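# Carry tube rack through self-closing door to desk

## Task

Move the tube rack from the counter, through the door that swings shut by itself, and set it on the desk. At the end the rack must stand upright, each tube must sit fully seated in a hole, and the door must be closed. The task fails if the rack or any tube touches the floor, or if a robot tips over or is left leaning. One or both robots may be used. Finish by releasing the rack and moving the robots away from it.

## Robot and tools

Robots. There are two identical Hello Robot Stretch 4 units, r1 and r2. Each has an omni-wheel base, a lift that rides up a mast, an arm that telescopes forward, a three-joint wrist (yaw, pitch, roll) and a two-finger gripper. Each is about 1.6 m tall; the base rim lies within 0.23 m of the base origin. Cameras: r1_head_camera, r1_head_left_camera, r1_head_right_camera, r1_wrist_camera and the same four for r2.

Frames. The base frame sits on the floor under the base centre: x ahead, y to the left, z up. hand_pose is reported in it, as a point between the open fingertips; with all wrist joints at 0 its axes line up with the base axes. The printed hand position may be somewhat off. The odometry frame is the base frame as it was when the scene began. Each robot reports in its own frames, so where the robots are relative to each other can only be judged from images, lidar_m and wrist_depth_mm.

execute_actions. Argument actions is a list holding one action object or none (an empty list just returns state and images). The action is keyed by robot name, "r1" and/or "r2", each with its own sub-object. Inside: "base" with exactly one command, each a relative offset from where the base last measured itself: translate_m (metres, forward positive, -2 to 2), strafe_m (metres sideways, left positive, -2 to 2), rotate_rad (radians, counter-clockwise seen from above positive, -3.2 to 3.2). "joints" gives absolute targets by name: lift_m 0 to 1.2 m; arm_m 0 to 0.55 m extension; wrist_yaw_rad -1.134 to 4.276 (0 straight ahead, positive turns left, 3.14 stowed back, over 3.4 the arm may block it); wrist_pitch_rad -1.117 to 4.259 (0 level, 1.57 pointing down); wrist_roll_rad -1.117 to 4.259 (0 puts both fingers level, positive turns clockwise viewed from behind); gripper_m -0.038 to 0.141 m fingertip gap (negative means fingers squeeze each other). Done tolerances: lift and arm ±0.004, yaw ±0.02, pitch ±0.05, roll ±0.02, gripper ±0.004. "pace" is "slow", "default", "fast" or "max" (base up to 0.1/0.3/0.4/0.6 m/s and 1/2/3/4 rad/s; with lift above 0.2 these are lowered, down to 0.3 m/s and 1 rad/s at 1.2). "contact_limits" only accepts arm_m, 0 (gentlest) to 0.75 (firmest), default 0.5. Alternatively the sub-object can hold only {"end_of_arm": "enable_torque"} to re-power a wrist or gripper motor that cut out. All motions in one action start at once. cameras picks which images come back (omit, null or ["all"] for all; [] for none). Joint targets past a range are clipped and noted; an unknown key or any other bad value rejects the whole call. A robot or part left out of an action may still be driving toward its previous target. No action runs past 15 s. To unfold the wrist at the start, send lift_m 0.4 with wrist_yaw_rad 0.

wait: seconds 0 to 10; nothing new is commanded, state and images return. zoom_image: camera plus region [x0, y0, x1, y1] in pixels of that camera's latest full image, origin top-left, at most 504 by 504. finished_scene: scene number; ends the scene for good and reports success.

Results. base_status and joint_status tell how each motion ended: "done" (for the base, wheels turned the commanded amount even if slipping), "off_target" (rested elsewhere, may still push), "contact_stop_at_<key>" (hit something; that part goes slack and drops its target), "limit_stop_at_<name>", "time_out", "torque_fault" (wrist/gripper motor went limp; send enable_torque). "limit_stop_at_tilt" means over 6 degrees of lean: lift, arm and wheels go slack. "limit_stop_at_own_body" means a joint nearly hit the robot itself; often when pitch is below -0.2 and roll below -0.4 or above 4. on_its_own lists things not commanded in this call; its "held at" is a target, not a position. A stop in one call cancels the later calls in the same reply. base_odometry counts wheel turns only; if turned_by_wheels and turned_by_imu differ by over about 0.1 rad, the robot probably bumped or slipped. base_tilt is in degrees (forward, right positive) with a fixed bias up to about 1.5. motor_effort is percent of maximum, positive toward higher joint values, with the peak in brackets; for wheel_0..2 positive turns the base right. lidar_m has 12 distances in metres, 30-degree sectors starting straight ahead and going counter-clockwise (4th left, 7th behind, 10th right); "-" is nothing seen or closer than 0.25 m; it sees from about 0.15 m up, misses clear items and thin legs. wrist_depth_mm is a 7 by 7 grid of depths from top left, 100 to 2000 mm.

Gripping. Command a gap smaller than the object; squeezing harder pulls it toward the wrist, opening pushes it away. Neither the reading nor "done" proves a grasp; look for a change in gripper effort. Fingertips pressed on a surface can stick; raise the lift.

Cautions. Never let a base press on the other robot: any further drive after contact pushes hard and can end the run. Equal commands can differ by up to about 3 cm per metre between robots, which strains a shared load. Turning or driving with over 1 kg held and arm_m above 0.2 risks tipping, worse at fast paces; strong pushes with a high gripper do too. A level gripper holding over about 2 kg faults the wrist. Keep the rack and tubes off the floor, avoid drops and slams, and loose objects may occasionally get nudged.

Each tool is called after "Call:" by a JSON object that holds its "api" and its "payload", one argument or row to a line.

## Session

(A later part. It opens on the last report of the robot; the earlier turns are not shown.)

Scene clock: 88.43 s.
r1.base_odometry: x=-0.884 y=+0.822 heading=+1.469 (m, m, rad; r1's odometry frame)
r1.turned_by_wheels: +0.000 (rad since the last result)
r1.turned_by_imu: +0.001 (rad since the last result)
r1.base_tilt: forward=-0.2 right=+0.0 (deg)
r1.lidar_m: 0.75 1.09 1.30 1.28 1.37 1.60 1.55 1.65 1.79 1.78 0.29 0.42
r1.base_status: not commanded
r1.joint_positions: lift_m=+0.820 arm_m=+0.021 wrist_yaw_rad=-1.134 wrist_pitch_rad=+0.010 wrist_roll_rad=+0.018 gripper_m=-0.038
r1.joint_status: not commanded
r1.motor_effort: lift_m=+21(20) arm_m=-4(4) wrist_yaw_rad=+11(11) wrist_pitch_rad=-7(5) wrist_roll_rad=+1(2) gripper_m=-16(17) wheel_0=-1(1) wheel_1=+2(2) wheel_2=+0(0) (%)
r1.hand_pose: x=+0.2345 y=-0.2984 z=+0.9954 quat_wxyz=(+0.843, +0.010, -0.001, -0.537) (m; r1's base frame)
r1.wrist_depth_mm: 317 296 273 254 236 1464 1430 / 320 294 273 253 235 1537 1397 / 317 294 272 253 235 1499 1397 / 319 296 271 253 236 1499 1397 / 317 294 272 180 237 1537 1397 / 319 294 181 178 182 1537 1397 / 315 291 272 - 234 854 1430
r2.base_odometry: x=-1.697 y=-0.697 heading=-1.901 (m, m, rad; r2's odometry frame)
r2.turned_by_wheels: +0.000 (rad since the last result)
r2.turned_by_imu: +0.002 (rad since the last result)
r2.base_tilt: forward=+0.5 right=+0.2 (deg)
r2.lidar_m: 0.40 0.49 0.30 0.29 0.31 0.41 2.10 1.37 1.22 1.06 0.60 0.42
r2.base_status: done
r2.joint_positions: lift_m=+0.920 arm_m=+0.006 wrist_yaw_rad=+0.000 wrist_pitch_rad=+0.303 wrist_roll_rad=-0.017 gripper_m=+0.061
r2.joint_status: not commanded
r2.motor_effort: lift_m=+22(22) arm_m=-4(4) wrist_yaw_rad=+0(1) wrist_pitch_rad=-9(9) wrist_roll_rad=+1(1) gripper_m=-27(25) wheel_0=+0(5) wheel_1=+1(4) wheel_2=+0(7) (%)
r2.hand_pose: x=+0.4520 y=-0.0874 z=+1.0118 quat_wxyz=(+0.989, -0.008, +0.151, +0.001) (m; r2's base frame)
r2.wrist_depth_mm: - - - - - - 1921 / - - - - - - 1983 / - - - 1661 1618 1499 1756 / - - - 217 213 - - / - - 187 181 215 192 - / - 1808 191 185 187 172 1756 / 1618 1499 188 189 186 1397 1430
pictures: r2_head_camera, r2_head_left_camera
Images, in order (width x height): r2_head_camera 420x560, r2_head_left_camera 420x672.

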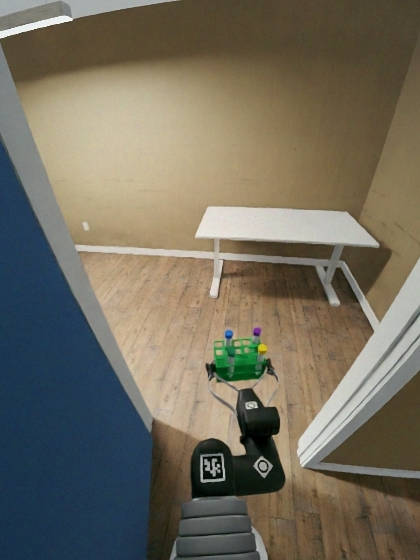

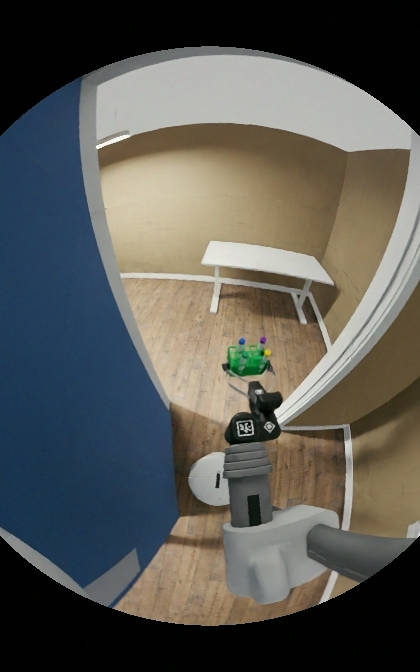

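Call:
{"api": "execute_actions", "payload": {
  "actions": [
    {"r2":{"base":{"rotate_rad":-0.17},"pace":"slow"}}
  ],
  "cameras": []
}}

Call:
{"api": "execute_actions", "payload": {
  "actions": [
    {"r2":{"base":{"translate_m":0.95}}}
  ],
  "cameras": []
}}

Call:
{"api": "execute_actions", "payload": {
  "actions": [
    {"r1":{"base":{"strafe_m":-0.06},"pace":"slow"},"r2":{"base":{"rotate_rad":-0.3},"pace":"slow"}}
  ],
  "cameras": ["r2_head_camera","r2_wrist_camera"]
}}

Call:
{"api": "execute_actions", "payload": {
  "actions": [
    {"r1":{"base":{"strafe_m":-0.065},"joints":{"arm_m":0.025,"wrist_yaw_rad":-1.08},"pace":"slow"},"r2":{"base":{"translate_m":0.25}}}
  ],
  "cameras": []
}}

Call:
{"api": "execute_actions", "payload": {
  "actions": [
    {"r1":{"base":{"strafe_m":-0.065},"joints":{"arm_m":0.035,"wrist_yaw_rad":-1.02},"pace":"slow"},"r2":{"base":{"translate_m":0.2}}}
  ],
  "cameras": ["r2_head_camera","r2_wrist_camera"]
}}

Scene clock: 93.30 s.
r1.base_odometry: x=-0.884 y=+0.822 heading=+1.469 (m, m, rad; r1's odometry frame)
r1.turned_by_wheels: +0.000 (rad since the last result)
r1.turned_by_imu: +0.001 (rad since the last result)
r1.base_tilt: forward=-0.2 right=+0.0 (deg)
r1.lidar_m: 0.80 1.10 1.31 1.27 1.36 1.58 1.55 1.68 1.82 1.77 0.27 0.42
r1.base_status: not commanded
r1.joint_positions: lift_m=+0.820 arm_m=+0.021 wrist_yaw_rad=-1.134 wrist_pitch_rad=+0.010 wrist_roll_rad=+0.018 gripper_m=-0.038
r1.joint_status: not commanded
r1.motor_effort: lift_m=+21(20) arm_m=-4(4) wrist_yaw_rad=+11(10) wrist_pitch_rad=-9(8) wrist_roll_rad=+2(0) gripper_m=-16(17) wheel_0=-1(1) wheel_1=+2(2) wheel_2=+0(0) (%)
r1.hand_pose: x=+0.2345 y=-0.2984 z=+0.9954 quat_wxyz=(+0.843, +0.010, -0.001, -0.537) (m; r1's base frame)
r1.wrist_depth_mm: 319 296 273 253 236 1499 1430 / 322 294 272 252 236 1537 1430 / 319 294 271 252 235 1499 1397 / 317 294 271 253 235 1499 1430 / 319 293 270 180 236 1537 1430 / 319 293 181 178 181 1464 1430 / 315 294 273 - 234 854 1397
r2.base_odometry: x=-1.697 y=-0.697 heading=-2.071 (m, m, rad; r2's odometry frame)
r2.turned_by_wheels: -0.170 (rad since the last result)
r2.turned_by_imu: -0.170 (rad since the last result)
r2.base_tilt: forward=+0.5 right=+0.2 (deg)
r2.lidar_m: 0.41 0.60 0.35 0.31 0.29 0.38 2.13 1.63 1.24 1.20 0.61 0.44
r2.base_status: done
r2.joint_positions: lift_m=+0.920 arm_m=+0.006 wrist_yaw_rad=+0.000 wrist_pitch_rad=+0.303 wrist_roll_rad=-0.017 gripper_m=+0.061
r2.joint_status: not commanded
r2.motor_effort: lift_m=+22(22) arm_m=-4(4) wrist_yaw_rad=+1(1) wrist_pitch_rad=-9(9) wrist_roll_rad=+0(1) gripper_m=-25(26) wheel_0=+2(3) wheel_1=+1(5) wheel_2=+0(5) (%)
r2.hand_pose: x=+0.4520 y=-0.0874 z=+1.0118 quat_wxyz=(+0.989, -0.008, +0.151, +0.001) (m; r2's base frame)
r2.wrist_depth_mm: - - - - - - 1983 / - - - - - - 1983 / - - - 1661 1618 1537 1808 / - - - 216 213 - - / - - 192 179 219 192 - / - 1863 190 184 187 172 1808 / 1618 1499 189 188 187 1397 1430
pictures: none
No camera images: the call's "cameras" was empty. Leave "cameras" out to get every camera's image.

Scene clock: 97.93 s.
r1.base_odometry: x=-0.884 y=+0.822 heading=+1.469 (m, m, rad; r1's odometry frame)
r1.turned_by_wheels: +0.000 (rad since the last result)
r1.turned_by_imu: +0.000 (rad since the last result)
r1.base_tilt: forward=-0.2 right=-0.1 (deg)
r1.lidar_m: 0.77 1.11 1.32 1.27 1.37 1.59 1.55 1.67 1.85 1.77 0.32 0.40
r1.base_status: not commanded
r1.joint_positions: lift_m=+0.820 arm_m=+0.021 wrist_yaw_rad=-1.134 wrist_pitch_rad=+0.010 wrist_roll_rad=+0.018 gripper_m=-0.038
r1.joint_status: not commanded
r1.motor_effort: lift_m=+21(21) arm_m=-4(4) wrist_yaw_rad=+9(10) wrist_pitch_rad=-7(7) wrist_roll_rad=+1(1) gripper_m=-17(17) wheel_0=-1(1) wheel_1=+2(2) wheel_2=-1(0) (%)
r1.hand_pose: x=+0.2345 y=-0.2984 z=+0.9954 quat_wxyz=(+0.843, +0.010, -0.001, -0.537) (m; r1's base frame)
r1.wrist_depth_mm: 320 296 273 254 234 1499 1430 / 319 296 273 252 236 1464 1397 / 322 293 271 254 235 1464 1430 / 317 293 270 255 235 1499 1397 / 319 296 271 180 236 1499 1397 / 317 293 182 177 182 1499 1430 / 315 293 272 - 234 854 1430
r2.base_odometry: x=-2.152 y=-1.531 heading=-2.071 (m, m, rad; r2's odometry frame)
r2.turned_by_wheels: +0.000 (rad since the last result)
r2.turned_by_imu: +0.003 (rad since the last result)
r2.base_tilt: forward=+0.5 right=+0.1 (deg)
r2.lidar_m: 0.40 0.88 2.44 1.22 0.57 0.62 1.15 0.57 0.55 1.25 1.19 0.42
r2.base_status: done
r2.joint_positions: lift_m=+0.920 arm_m=+0.006 wrist_yaw_rad=+0.000 wrist_pitch_rad=+0.303 wrist_roll_rad=-0.017 gripper_m=+0.061
r2.joint_status: not commanded
r2.motor_effort: lift_m=+22(22) arm_m=-4(4) wrist_yaw_rad=+1(1) wrist_pitch_rad=-9(9) wrist_roll_rad=+0(1) gripper_m=-27(26) wheel_0=-1(5) wheel_1=+1(5) wheel_2=+1(5) (%)
r2.hand_pose: x=+0.4520 y=-0.0874 z=+1.0118 quat_wxyz=(+0.989, -0.008, +0.151, +0.001) (m; r2's base frame)
r2.wrist_depth_mm: 1397 1366 1336 1308 1281 1281 1255 / 1430 1397 1397 1366 1336 1336 1281 / 1499 1464 1464 1397 1397 1397 1336 / 1618 1576 1281 216 211 1078 1138 / 1708 1618 187 182 203 192 820 / 1808 732 190 184 186 172 668 / 1661 1464 187 188 186 1430 1430
pictures: none
No camera images: the call's "cameras" was empty. Leave "cameras" out to get every camera's image.

Scene clock: 99.67 s.
r1.base_odometry: x=-0.825 y=+0.816 heading=+1.469 (m, m, rad; r1's odometry frame)
r1.turned_by_wheels: +0.000 (rad since the last result)
r1.turned_by_imu: +0.000 (rad since the last result)
r1.base_tilt: forward=-0.2 right=-0.1 (deg)
r1.lidar_m: 0.71 1.10 1.35 1.33 1.45 1.60 1.55 1.66 1.78 1.71 0.31 0.41
r1.base_status: done
r1.joint_positions: lift_m=+0.820 arm_m=+0.021 wrist_yaw_rad=-1.127 wrist_pitch_rad=+0.010 wrist_roll_rad=+0.018 gripper_m=-0.038
r1.joint_status: not commanded
r1.motor_effort: lift_m=+21(21) arm_m=-4(4) wrist_yaw_rad=-9(12) wrist_pitch_rad=-5(7) wrist_roll_rad=+1(2) gripper_m=-17(19) wheel_0=+0(6) wheel_1=+0(6) wheel_2=+2(3) (%)
r1.hand_pose: x=+0.2366 y=-0.2981 z=+0.9954 quat_wxyz=(+0.845, +0.010, -0.001, -0.534) (m; r1's base frame)
r1.wrist_depth_mm: 298 282 266 178 239 1499 1430 / 300 282 265 180 238 1499 1366 / 297 282 264 181 238 1499 1336 / 297 281 265 179 238 1499 1366 / 298 281 264 178 238 1499 1336 / 297 281 183 176 182 1464 1366 / 298 281 264 - 235 1397 1366
r2.base_odometry: x=-2.152 y=-1.531 heading=-2.370 (m, m, rad; r2's odometry frame)
r2.turned_by_wheels: -0.300 (rad since the last result)
r2.turned_by_imu: -0.301 (rad since the last result)
r2.base_tilt: forward=+0.5 right=+0.2 (deg)
r2.lidar_m: 0.41 0.85 1.93 2.48 0.74 0.58 0.74 2.49 0.54 0.69 1.24 0.42
r2.base_status: done
r2.joint_positions: lift_m=+0.920 arm_m=+0.006 wrist_yaw_rad=+0.000 wrist_pitch_rad=+0.303 wrist_roll_rad=-0.017 gripper_m=+0.061
r2.joint_status: not commanded
r2.motor_effort: lift_m=+21(22) arm_m=-4(4) wrist_yaw_rad=+0(1) wrist_pitch_rad=-9(9) wrist_roll_rad=+0(1) gripper_m=-27(24) wheel_0=+1(4) wheel_1=+2(4) wheel_2=+0(4) (%)
r2.hand_pose: x=+0.4520 y=-0.0874 z=+1.0118 quat_wxyz=(+0.989, -0.008, +0.151, +0.001) (m; r2's base frame)
r2.wrist_depth_mm: 1229 1255 1308 1336 1430 1499 1281 / 1229 1308 1366 1397 1499 1537 1336 / 1281 1336 1397 1464 1499 1537 1308 / 1336 1397 1229 217 213 1078 1138 / 976 931 187 209 206 191 1078 / 723 683 191 185 185 173 1281 / 1537 1138 188 188 186 1397 1430
pictures: r2_head_camera, r2_wrist_camera
Images, in order (width x height): r2_head_camera 420x560, r2_wrist_camera 616x392.

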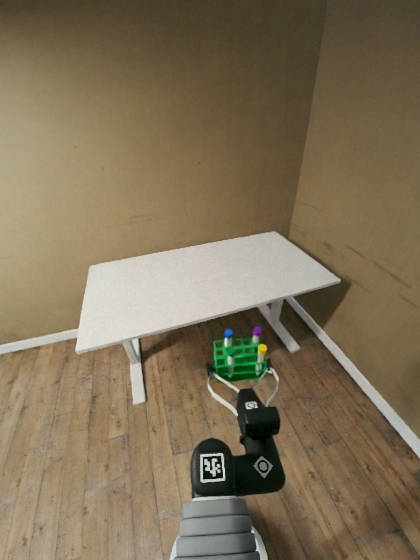

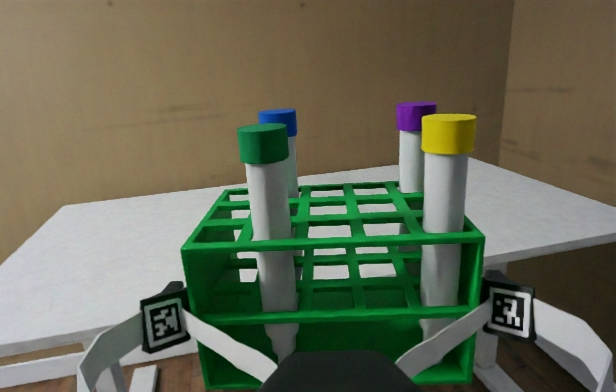

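Scene clock: 101.93 s.
r1.base_odometry: x=-0.760 y=+0.809 heading=+1.469 (m, m, rad; r1's odometry frame)
r1.turned_by_wheels: +0.000 (rad since the last result)
r1.turned_by_imu: +0.000 (rad since the last result)
r1.base_tilt: forward=-0.2 right=+0.0 (deg)
r1.lidar_m: 0.63 1.10 1.44 1.39 1.51 1.60 1.55 1.66 1.69 1.62 0.33 0.35
r1.base_status: done
r1.joint_positions: lift_m=+0.820 arm_m=+0.024 wrist_yaw_rad=-1.077 wrist_pitch_rad=+0.010 wrist_roll_rad=+0.018 gripper_m=-0.038
r1.joint_status: all done
r1.motor_effort: lift_m=+21(21) arm_m=+4(8) wrist_yaw_rad=-11(13) wrist_pitch_rad=-6(8) wrist_roll_rad=+2(1) gripper_m=-20(18) wheel_0=-1(6) wheel_1=-1(6) wheel_2=+1(2) (%)
r1.hand_pose: x=+0.2549 y=-0.2955 z=+0.9954 quat_wxyz=(+0.858, +0.010, +0.000, -0.513) (m; r1's base frame)
r1.wrist_depth_mm: 290 278 264 179 239 1430 1336 / 293 277 263 180 239 1464 1336 / 293 277 262 182 239 1430 1308 / 290 276 262 179 238 1430 1308 / 290 276 263 178 239 1397 1281 / 291 274 183 177 182 1464 1281 / 289 276 263 - 237 1336 1308
r2.base_odometry: x=-2.332 y=-1.705 heading=-2.371 (m, m, rad; r2's odometry frame)
r2.turned_by_wheels: +0.000 (rad since the last result)
r2.turned_by_imu: +0.001 (rad since the last result)
r2.base_tilt: forward=+0.5 right=+0.2 (deg)
r2.lidar_m: 0.41 0.59 0.72 2.55 1.20 0.78 0.93 0.72 0.68 1.17 1.17 0.43
r2.base_status: done
r2.joint_positions: lift_m=+0.920 arm_m=+0.006 wrist_yaw_rad=+0.000 wrist_pitch_rad=+0.303 wrist_roll_rad=-0.017 gripper_m=+0.061
r2.joint_status: not commanded
r2.motor_effort: lift_m=+22(22) arm_m=-4(4) wrist_yaw_rad=-1(1) wrist_pitch_rad=-10(9) wrist_roll_rad=+0(1) gripper_m=-25(25) wheel_0=+0(4) wheel_1=-1(8) wheel_2=-1(8) (%)
r2.hand_pose: x=+0.4520 y=-0.0874 z=+1.0118 quat_wxyz=(+0.989, -0.008, +0.151, +0.001) (m; r2's base frame)
r2.wrist_depth_mm: 1008 1042 1098 1138 1205 1229 1205 / 1025 1078 1118 1205 1229 1336 1229 / 1078 1138 1160 1255 1229 1366 1255 / 1138 1160 1182 217 213 1098 1160 / 960 946 188 179 219 192 820 / 741 683 191 183 186 172 640 / 591 539 188 188 186 580 1366
pictures: none
No camera images: the call's "cameras" was empty. Leave "cameras" out to get every camera's image.

Scene clock: 104.00 s.
r1.base_odometry: x=-0.695 y=+0.803 heading=+1.469 (m, m, rad; r1's odometry frame)
r1.turned_by_wheels: +0.000 (rad since the last result)
r1.turned_by_imu: +0.000 (rad since the last result)
r1.base_tilt: forward=-0.2 right=+0.0 (deg)
r1.lidar_m: 0.62 1.07 1.51 1.44 1.56 1.61 1.55 1.67 1.64 1.58 0.34 0.33
r1.base_status: done
r1.joint_positions: lift_m=+0.820 arm_m=+0.034 wrist_yaw_rad=-1.019 wrist_pitch_rad=+0.010 wrist_roll_rad=+0.018 gripper_m=-0.038
r1.joint_status: all done
r1.motor_effort: lift_m=+21(21) arm_m=+4(8) wrist_yaw_rad=-5(26) wrist_pitch_rad=-5(6) wrist_roll_rad=+3(1) gripper_m=-18(17) wheel_0=-1(4) wheel_1=-2(5) wheel_2=+0(4) (%)
r1.hand_pose: x=+0.2820 y=-0.2915 z=+0.9954 quat_wxyz=(+0.873, +0.010, +0.000, -0.488) (m; r1's base frame)
r1.wrist_depth_mm: 285 273 259 179 240 1397 1281 / 285 272 260 177 241 1397 1281 / 283 272 259 177 241 1430 1308 / 285 272 259 177 241 1397 1281 / 283 272 260 181 240 1430 1281 / 283 271 182 175 182 1397 1255 / 283 272 260 - 239 1336 1255
r2.base_odometry: x=-2.475 y=-1.845 heading=-2.370 (m, m, rad; r2's odometry frame)
r2.turned_by_wheels: +0.000 (rad since the last result)
r2.turned_by_imu: +0.001 (rad since the last result)
r2.base_tilt: forward=+0.5 right=+0.2 (deg)
r2.lidar_m: 0.40 0.41 0.47 2.48 1.61 0.96 1.09 0.82 0.90 1.12 0.90 0.41
r2.base_status: done
r2.joint_positions: lift_m=+0.920 arm_m=+0.006 wrist_yaw_rad=+0.000 wrist_pitch_rad=+0.303 wrist_roll_rad=-0.017 gripper_m=+0.061
r2.joint_status: not commanded
r2.motor_effort: lift_m=+22(22) arm_m=-4(4) wrist_yaw_rad=+1(1) wrist_pitch_rad=-9(10) wrist_roll_rad=+1(0) gripper_m=-24(27) wheel_0=+1(4) wheel_1=+1(2) wheel_2=+1(7) (%)
r2.hand_pose: x=+0.4520 y=-0.0874 z=+1.0118 quat_wxyz=(+0.989, -0.008, +0.151, +0.001) (m; r2's base frame)
r2.wrist_depth_mm: 831 878 904 946 1008 1042 1060 / 866 917 946 1008 1025 1098 1118 / 904 931 976 1025 1060 1160 1160 / 946 976 1025 216 213 1098 1160 / 960 946 187 210 219 191 820 / 741 691 191 185 186 172 640 / 591 539 188 188 186 500 508
pictures: r2_head_camera, r2_wrist_camera
Images, in order (width x height): r2_head_camera 420x560, r2_wrist_camera 616x392.

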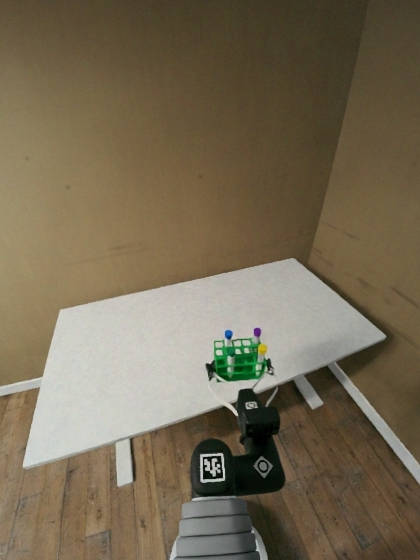

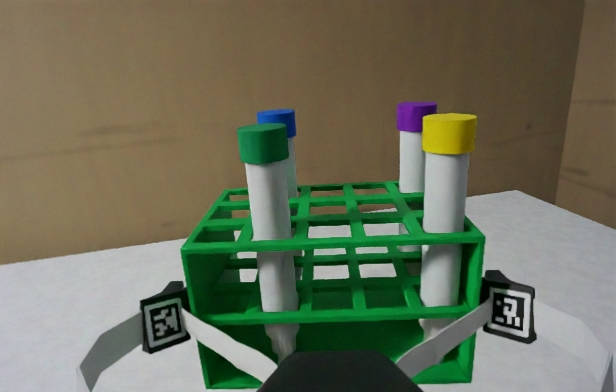

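Call:
{"api": "execute_actions", "payload": {
  "actions": [
    {"r1":{"base":{"strafe_m":-0.065},"joints":{"arm_m":0.048,"wrist_yaw_rad":-0.95},"pace":"slow"},"r2":{"joints":{"arm_m":0.14,"lift_m":0.85},"pace":"slow"}}
  ],
  "cameras": []
}}

Call:
{"api": "execute_actions", "payload": {
  "actions": [
    {"r1":{"base":{"strafe_m":-0.06},"joints":{"arm_m":0.058,"wrist_yaw_rad":-0.87},"pace":"slow"},"r2":{"joints":{"arm_m":0.27,"lift_m":0.78},"pace":"slow"}}
  ],
  "cameras": []
}}

Call:
{"api": "execute_actions", "payload": {
  "actions": [
    {"r1":{"base":{"strafe_m":-0.059},"joints":{"arm_m":0.072,"wrist_yaw_rad":-0.795},"pace":"slow"},"r2":{"joints":{"lift_m":0.72},"pace":"slow"}}
  ],
  "cameras": []
}}

Call:
{"api": "execute_actions", "payload": {
  "actions": [
    {"r1":{"base":{"strafe_m":-0.058},"joints":{"arm_m":0.09,"wrist_yaw_rad":-0.72},"pace":"slow"},"r2":{"joints":{"lift_m":0.675},"pace":"slow"}}
  ],
  "cameras": ["r2_head_camera","r2_wrist_camera"]
}}

Scene clock: 110.00 s.
r1.base_odometry: x=-0.631 y=+0.796 heading=+1.469 (m, m, rad; r1's odometry frame)
r1.turned_by_wheels: +0.000 (rad since the last result)
r1.turned_by_imu: +0.000 (rad since the last result)
r1.base_tilt: forward=-0.2 right=+0.0 (deg)
r1.lidar_m: 0.58 1.08 1.55 1.51 1.63 1.61 1.56 1.68 1.55 1.50 0.39 0.35
r1.base_status: done
r1.joint_positions: lift_m=+0.820 arm_m=+0.047 wrist_yaw_rad=-0.950 wrist_pitch_rad=+0.010 wrist_roll_rad=+0.018 gripper_m=-0.038
r1.joint_status: all done
r1.motor_effort: lift_m=+21(20) arm_m=+4(8) wrist_yaw_rad=+1(37) wrist_pitch_rad=-7(6) wrist_roll_rad=+2(1) gripper_m=-17(17) wheel_0=-2(2) wheel_1=+0(5) wheel_2=+0(6) (%)
r1.hand_pose: x=+0.3147 y=-0.2855 z=+0.9954 quat_wxyz=(+0.889, +0.010, +0.000, -0.458) (m; r1's base frame)
r1.wrist_depth_mm: 281 271 260 250 240 1366 1205 / 282 270 259 249 241 1366 1205 / 279 271 259 180 241 1366 1229 / 279 271 259 177 241 1397 1205 / 281 270 260 177 241 1366 1205 / 281 270 183 176 183 1366 1229 / 281 270 260 - 239 1281 1229
r2.base_odometry: x=-2.475 y=-1.845 heading=-2.370 (m, m, rad; r2's odometry frame)
r2.turned_by_wheels: +0.000 (rad since the last result)
r2.turned_by_imu: +0.001 (rad since the last result)
r2.base_tilt: forward=+0.5 right=+0.2 (deg)
r2.lidar_m: 0.40 0.41 0.48 2.46 1.57 0.98 1.07 0.83 0.92 1.10 0.91 0.51
r2.base_status: not commanded
r2.joint_positions: lift_m=+0.850 arm_m=+0.139 wrist_yaw_rad=+0.000 wrist_pitch_rad=+0.303 wrist_roll_rad=-0.017 gripper_m=+0.061
r2.joint_status: all done
r2.motor_effort: lift_m=+13(20) arm_m=+4(5) wrist_yaw_rad=+1(0) wrist_pitch_rad=-9(9) wrist_roll_rad=+0(1) gripper_m=-25(27) wheel_0=+1(1) wheel_1=+1(0) wheel_2=+1(1) (%)
r2.hand_pose: x=+0.5855 y=-0.0874 z=+0.9425 quat_wxyz=(+0.989, -0.008, +0.151, +0.001) (m; r2's base frame)
r2.wrist_depth_mm: 723 759 788 820 866 904 946 / 759 788 831 878 904 960 1008 / 788 820 842 891 917 1008 1042 / 831 854 891 217 213 878 931 / 798 778 187 182 216 192 676 / 603 564 190 185 186 172 530 / 488 442 188 188 186 413 424
pictures: none
No camera images: the call's "cameras" was empty. Leave "cameras" out to get every camera's image.

Scene clock: 112.60 s.
r1.base_odometry: x=-0.571 y=+0.790 heading=+1.469 (m, m, rad; r1's odometry frame)
r1.turned_by_wheels: +0.000 (rad since the last result)
r1.turned_by_imu: +0.000 (rad since the last result)
r1.base_tilt: forward=-0.3 right=-0.1 (deg)
r1.lidar_m: 0.59 1.09 1.55 1.59 1.72 1.62 1.55 1.69 1.49 1.45 0.42 0.34
r1.base_status: done
r1.joint_positions: lift_m=+0.820 arm_m=+0.057 wrist_yaw_rad=-0.870 wrist_pitch_rad=+0.010 wrist_roll_rad=+0.018 gripper_m=-0.038
r1.joint_status: all done
r1.motor_effort: lift_m=+21(21) arm_m=+4(7) wrist_yaw_rad=+0(47) wrist_pitch_rad=-7(7) wrist_roll_rad=+1(3) gripper_m=-15(15) wheel_0=-2(2) wheel_1=-1(6) wheel_2=+1(8) (%)
r1.hand_pose: x=+0.3474 y=-0.2768 z=+0.9954 quat_wxyz=(+0.907, +0.010, +0.001, -0.421) (m; r1's base frame)
r1.wrist_depth_mm: 282 271 260 249 237 1336 1182 / 285 271 259 249 239 1308 1182 / 282 271 259 182 238 1308 1205 / 281 270 258 179 239 1336 1182 / 282 271 259 177 240 1336 1182 / 282 272 181 176 183 1308 1182 / 281 271 260 - 239 1255 1160
r2.base_odometry: x=-2.475 y=-1.845 heading=-2.370 (m, m, rad; r2's odometry frame)
r2.turned_by_wheels: +0.000 (rad since the last result)
r2.turned_by_imu: +0.000 (rad since the last result)
r2.base_tilt: forward=+0.5 right=+0.2 (deg)
r2.lidar_m: 0.40 0.41 0.47 2.46 1.60 0.97 1.06 0.81 0.90 1.12 0.91 0.46
r2.base_status: not commanded
r2.joint_positions: lift_m=+0.780 arm_m=+0.269 wrist_yaw_rad=+0.000 wrist_pitch_rad=+0.303 wrist_roll_rad=-0.017 gripper_m=+0.061
r2.joint_status: all done
r2.motor_effort: lift_m=+13(12) arm_m=+4(3) wrist_yaw_rad=+1(1) wrist_pitch_rad=-10(9) wrist_roll_rad=+1(1) gripper_m=-26(26) wheel_0=+1(1) wheel_1=+0(1) wheel_2=+1(1) (%)
r2.hand_pose: x=+0.7155 y=-0.0874 z=+0.8725 quat_wxyz=(+0.989, -0.008, +0.151, +0.001) (m; r2's base frame)
r2.wrist_depth_mm: 634 647 676 715 741 778 809 / 654 691 707 750 759 809 842 / 676 715 732 768 788 854 904 / 699 741 759 216 213 707 732 / 634 609 187 182 216 191 535 / 477 445 190 185 187 172 418 / 382 349 188 188 186 329 336
pictures: none
No camera images: the call's "cameras" was empty. Leave "cameras" out to get every camera's image.

Scene clock: 114.30 s.
r1.base_odometry: x=-0.512 y=+0.784 heading=+1.469 (m, m, rad; r1's odometry frame)
r1.turned_by_wheels: +0.000 (rad since the last result)
r1.turned_by_imu: +0.000 (rad since the last result)
r1.base_tilt: forward=-0.2 right=+0.1 (deg)
r1.lidar_m: 0.59 1.08 1.55 1.63 1.75 1.62 1.54 1.69 1.41 1.40 0.45 0.41
r1.base_status: done
r1.joint_positions: lift_m=+0.820 arm_m=+0.071 wrist_yaw_rad=-0.794 wrist_pitch_rad=+0.010 wrist_roll_rad=+0.018 gripper_m=-0.038
r1.joint_status: all done
r1.motor_effort: lift_m=+21(20) arm_m=+4(7) wrist_yaw_rad=-5(44) wrist_pitch_rad=-5(6) wrist_roll_rad=+2(2) gripper_m=-16(18) wheel_0=-1(3) wheel_1=-2(8) wheel_2=+1(8) (%)
r1.hand_pose: x=+0.3820 y=-0.2670 z=+0.9954 quat_wxyz=(+0.922, +0.010, +0.001, -0.387) (m; r1's base frame)
r1.wrist_depth_mm: 283 273 259 250 238 1308 1160 / 285 271 260 250 238 1336 1160 / 285 271 259 180 240 1336 1160 / 285 270 258 178 240 1308 1118 / 283 271 260 176 238 1281 1138 / 285 272 181 175 183 1281 1138 / 283 272 260 - 238 1205 1138
r2.base_odometry: x=-2.475 y=-1.845 heading=-2.370 (m, m, rad; r2's odometry frame)
r2.turned_by_wheels: +0.000 (rad since the last result)
r2.turned_by_imu: +0.000 (rad since the last result)
r2.base_tilt: forward=+0.6 right=+0.2 (deg)
r2.lidar_m: 0.40 0.39 0.49 2.48 1.55 0.98 1.05 0.84 0.89 1.15 0.90 0.49
r2.base_status: not commanded
r2.joint_positions: lift_m=+0.720 arm_m=+0.269 wrist_yaw_rad=+0.000 wrist_pitch_rad=+0.303 wrist_roll_rad=-0.017 gripper_m=+0.061
r2.joint_status: all done
r2.motor_effort: lift_m=+14(14) arm_m=+4(5) wrist_yaw_rad=+1(1) wrist_pitch_rad=-9(9) wrist_roll_rad=+2(2) gripper_m=-25(25) wheel_0=+0(0) wheel_1=+1(1) wheel_2=+1(1) (%)
r2.hand_pose: x=+0.7155 y=-0.0874 z=+0.8125 quat_wxyz=(+0.989, -0.008, +0.151, +0.001) (m; r2's base frame)
r2.wrist_depth_mm: 621 654 676 707 741 778 820 / 647 683 715 741 768 820 866 / 683 699 732 778 798 768 878 / 699 699 615 216 213 539 564 / 492 477 188 182 216 192 415 / 370 347 191 185 187 172 324 / 297 272 188 187 186 255 259
pictures: none
No camera images: the call's "cameras" was empty. Leave "cameras" out to get every camera's image.

Scene clock: 116.00 s.
r1.base_odometry: x=-0.455 y=+0.778 heading=+1.469 (m, m, rad; r1's odometry frame)
r1.turned_by_wheels: +0.000 (rad since the last result)
r1.turned_by_imu: +0.000 (rad since the last result)
r1.base_tilt: forward=-0.3 right=+0.0 (deg)
r1.lidar_m: 0.56 1.07 1.57 1.71 1.84 1.62 1.57 1.69 1.37 1.34 1.38 0.41
r1.base_status: done
r1.joint_positions: lift_m=+0.820 arm_m=+0.089 wrist_yaw_rad=-0.718 wrist_pitch_rad=+0.010 wrist_roll_rad=+0.018 gripper_m=-0.038
r1.joint_status: all done
r1.motor_effort: lift_m=+21(21) arm_m=+4(7) wrist_yaw_rad=-7(41) wrist_pitch_rad=-4(6) wrist_roll_rad=+1(2) gripper_m=-16(18) wheel_0=+1(3) wheel_1=-2(6) wheel_2=+2(7) (%)
r1.hand_pose: x=+0.4199 y=-0.2557 z=+0.9954 quat_wxyz=(+0.936, +0.010, +0.001, -0.352) (m; r1's base frame)
r1.wrist_depth_mm: 286 272 259 250 239 1308 1138 / 286 273 259 251 238 1308 1138 / 283 272 259 179 240 1281 1118 / 283 272 259 177 239 1281 1118 / 285 272 259 176 240 1308 1138 / 283 272 181 175 183 1308 1118 / 285 273 260 - 237 1205 1118
r2.base_odometry: x=-2.475 y=-1.845 heading=-2.370 (m, m, rad; r2's odometry frame)
r2.turned_by_wheels: +0.000 (rad since the last result)
r2.turned_by_imu: +0.000 (rad since the last result)
r2.base_tilt: forward=+0.5 right=+0.2 (deg)
r2.lidar_m: 0.42 0.40 0.49 2.46 1.55 0.98 1.07 0.82 0.90 1.13 0.90 0.49
r2.base_status: not commanded
r2.joint_positions: lift_m=+0.675 arm_m=+0.269 wrist_yaw_rad=+0.000 wrist_pitch_rad=+0.303 wrist_roll_rad=-0.017 gripper_m=+0.061
r2.joint_status: all done
r2.motor_effort: lift_m=+13(14) arm_m=+5(4) wrist_yaw_rad=+1(1) wrist_pitch_rad=-9(9) wrist_roll_rad=-1(0) gripper_m=-24(24) wheel_0=+1(1) wheel_1=+1(1) wheel_2=+1(1) (%)
r2.hand_pose: x=+0.7155 y=-0.0874 z=+0.7675 quat_wxyz=(+0.989, -0.008, +0.151, +0.001) (m; r2's base frame)
r2.wrist_depth_mm: 627 654 683 699 732 788 820 / 654 676 715 732 768 820 854 / 683 707 723 654 634 597 707 / 564 539 480 216 213 424 442 / 382 370 188 182 215 192 324 / 290 271 190 185 187 172 254 / 233 211 188 188 186 198 203
pictures: r2_head_camera, r2_wrist_camera
Images, in order (width x height): r2_head_camera 420x560, r2_wrist_camera 616x392.

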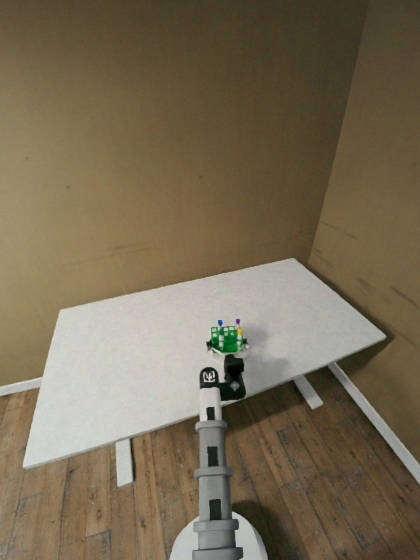

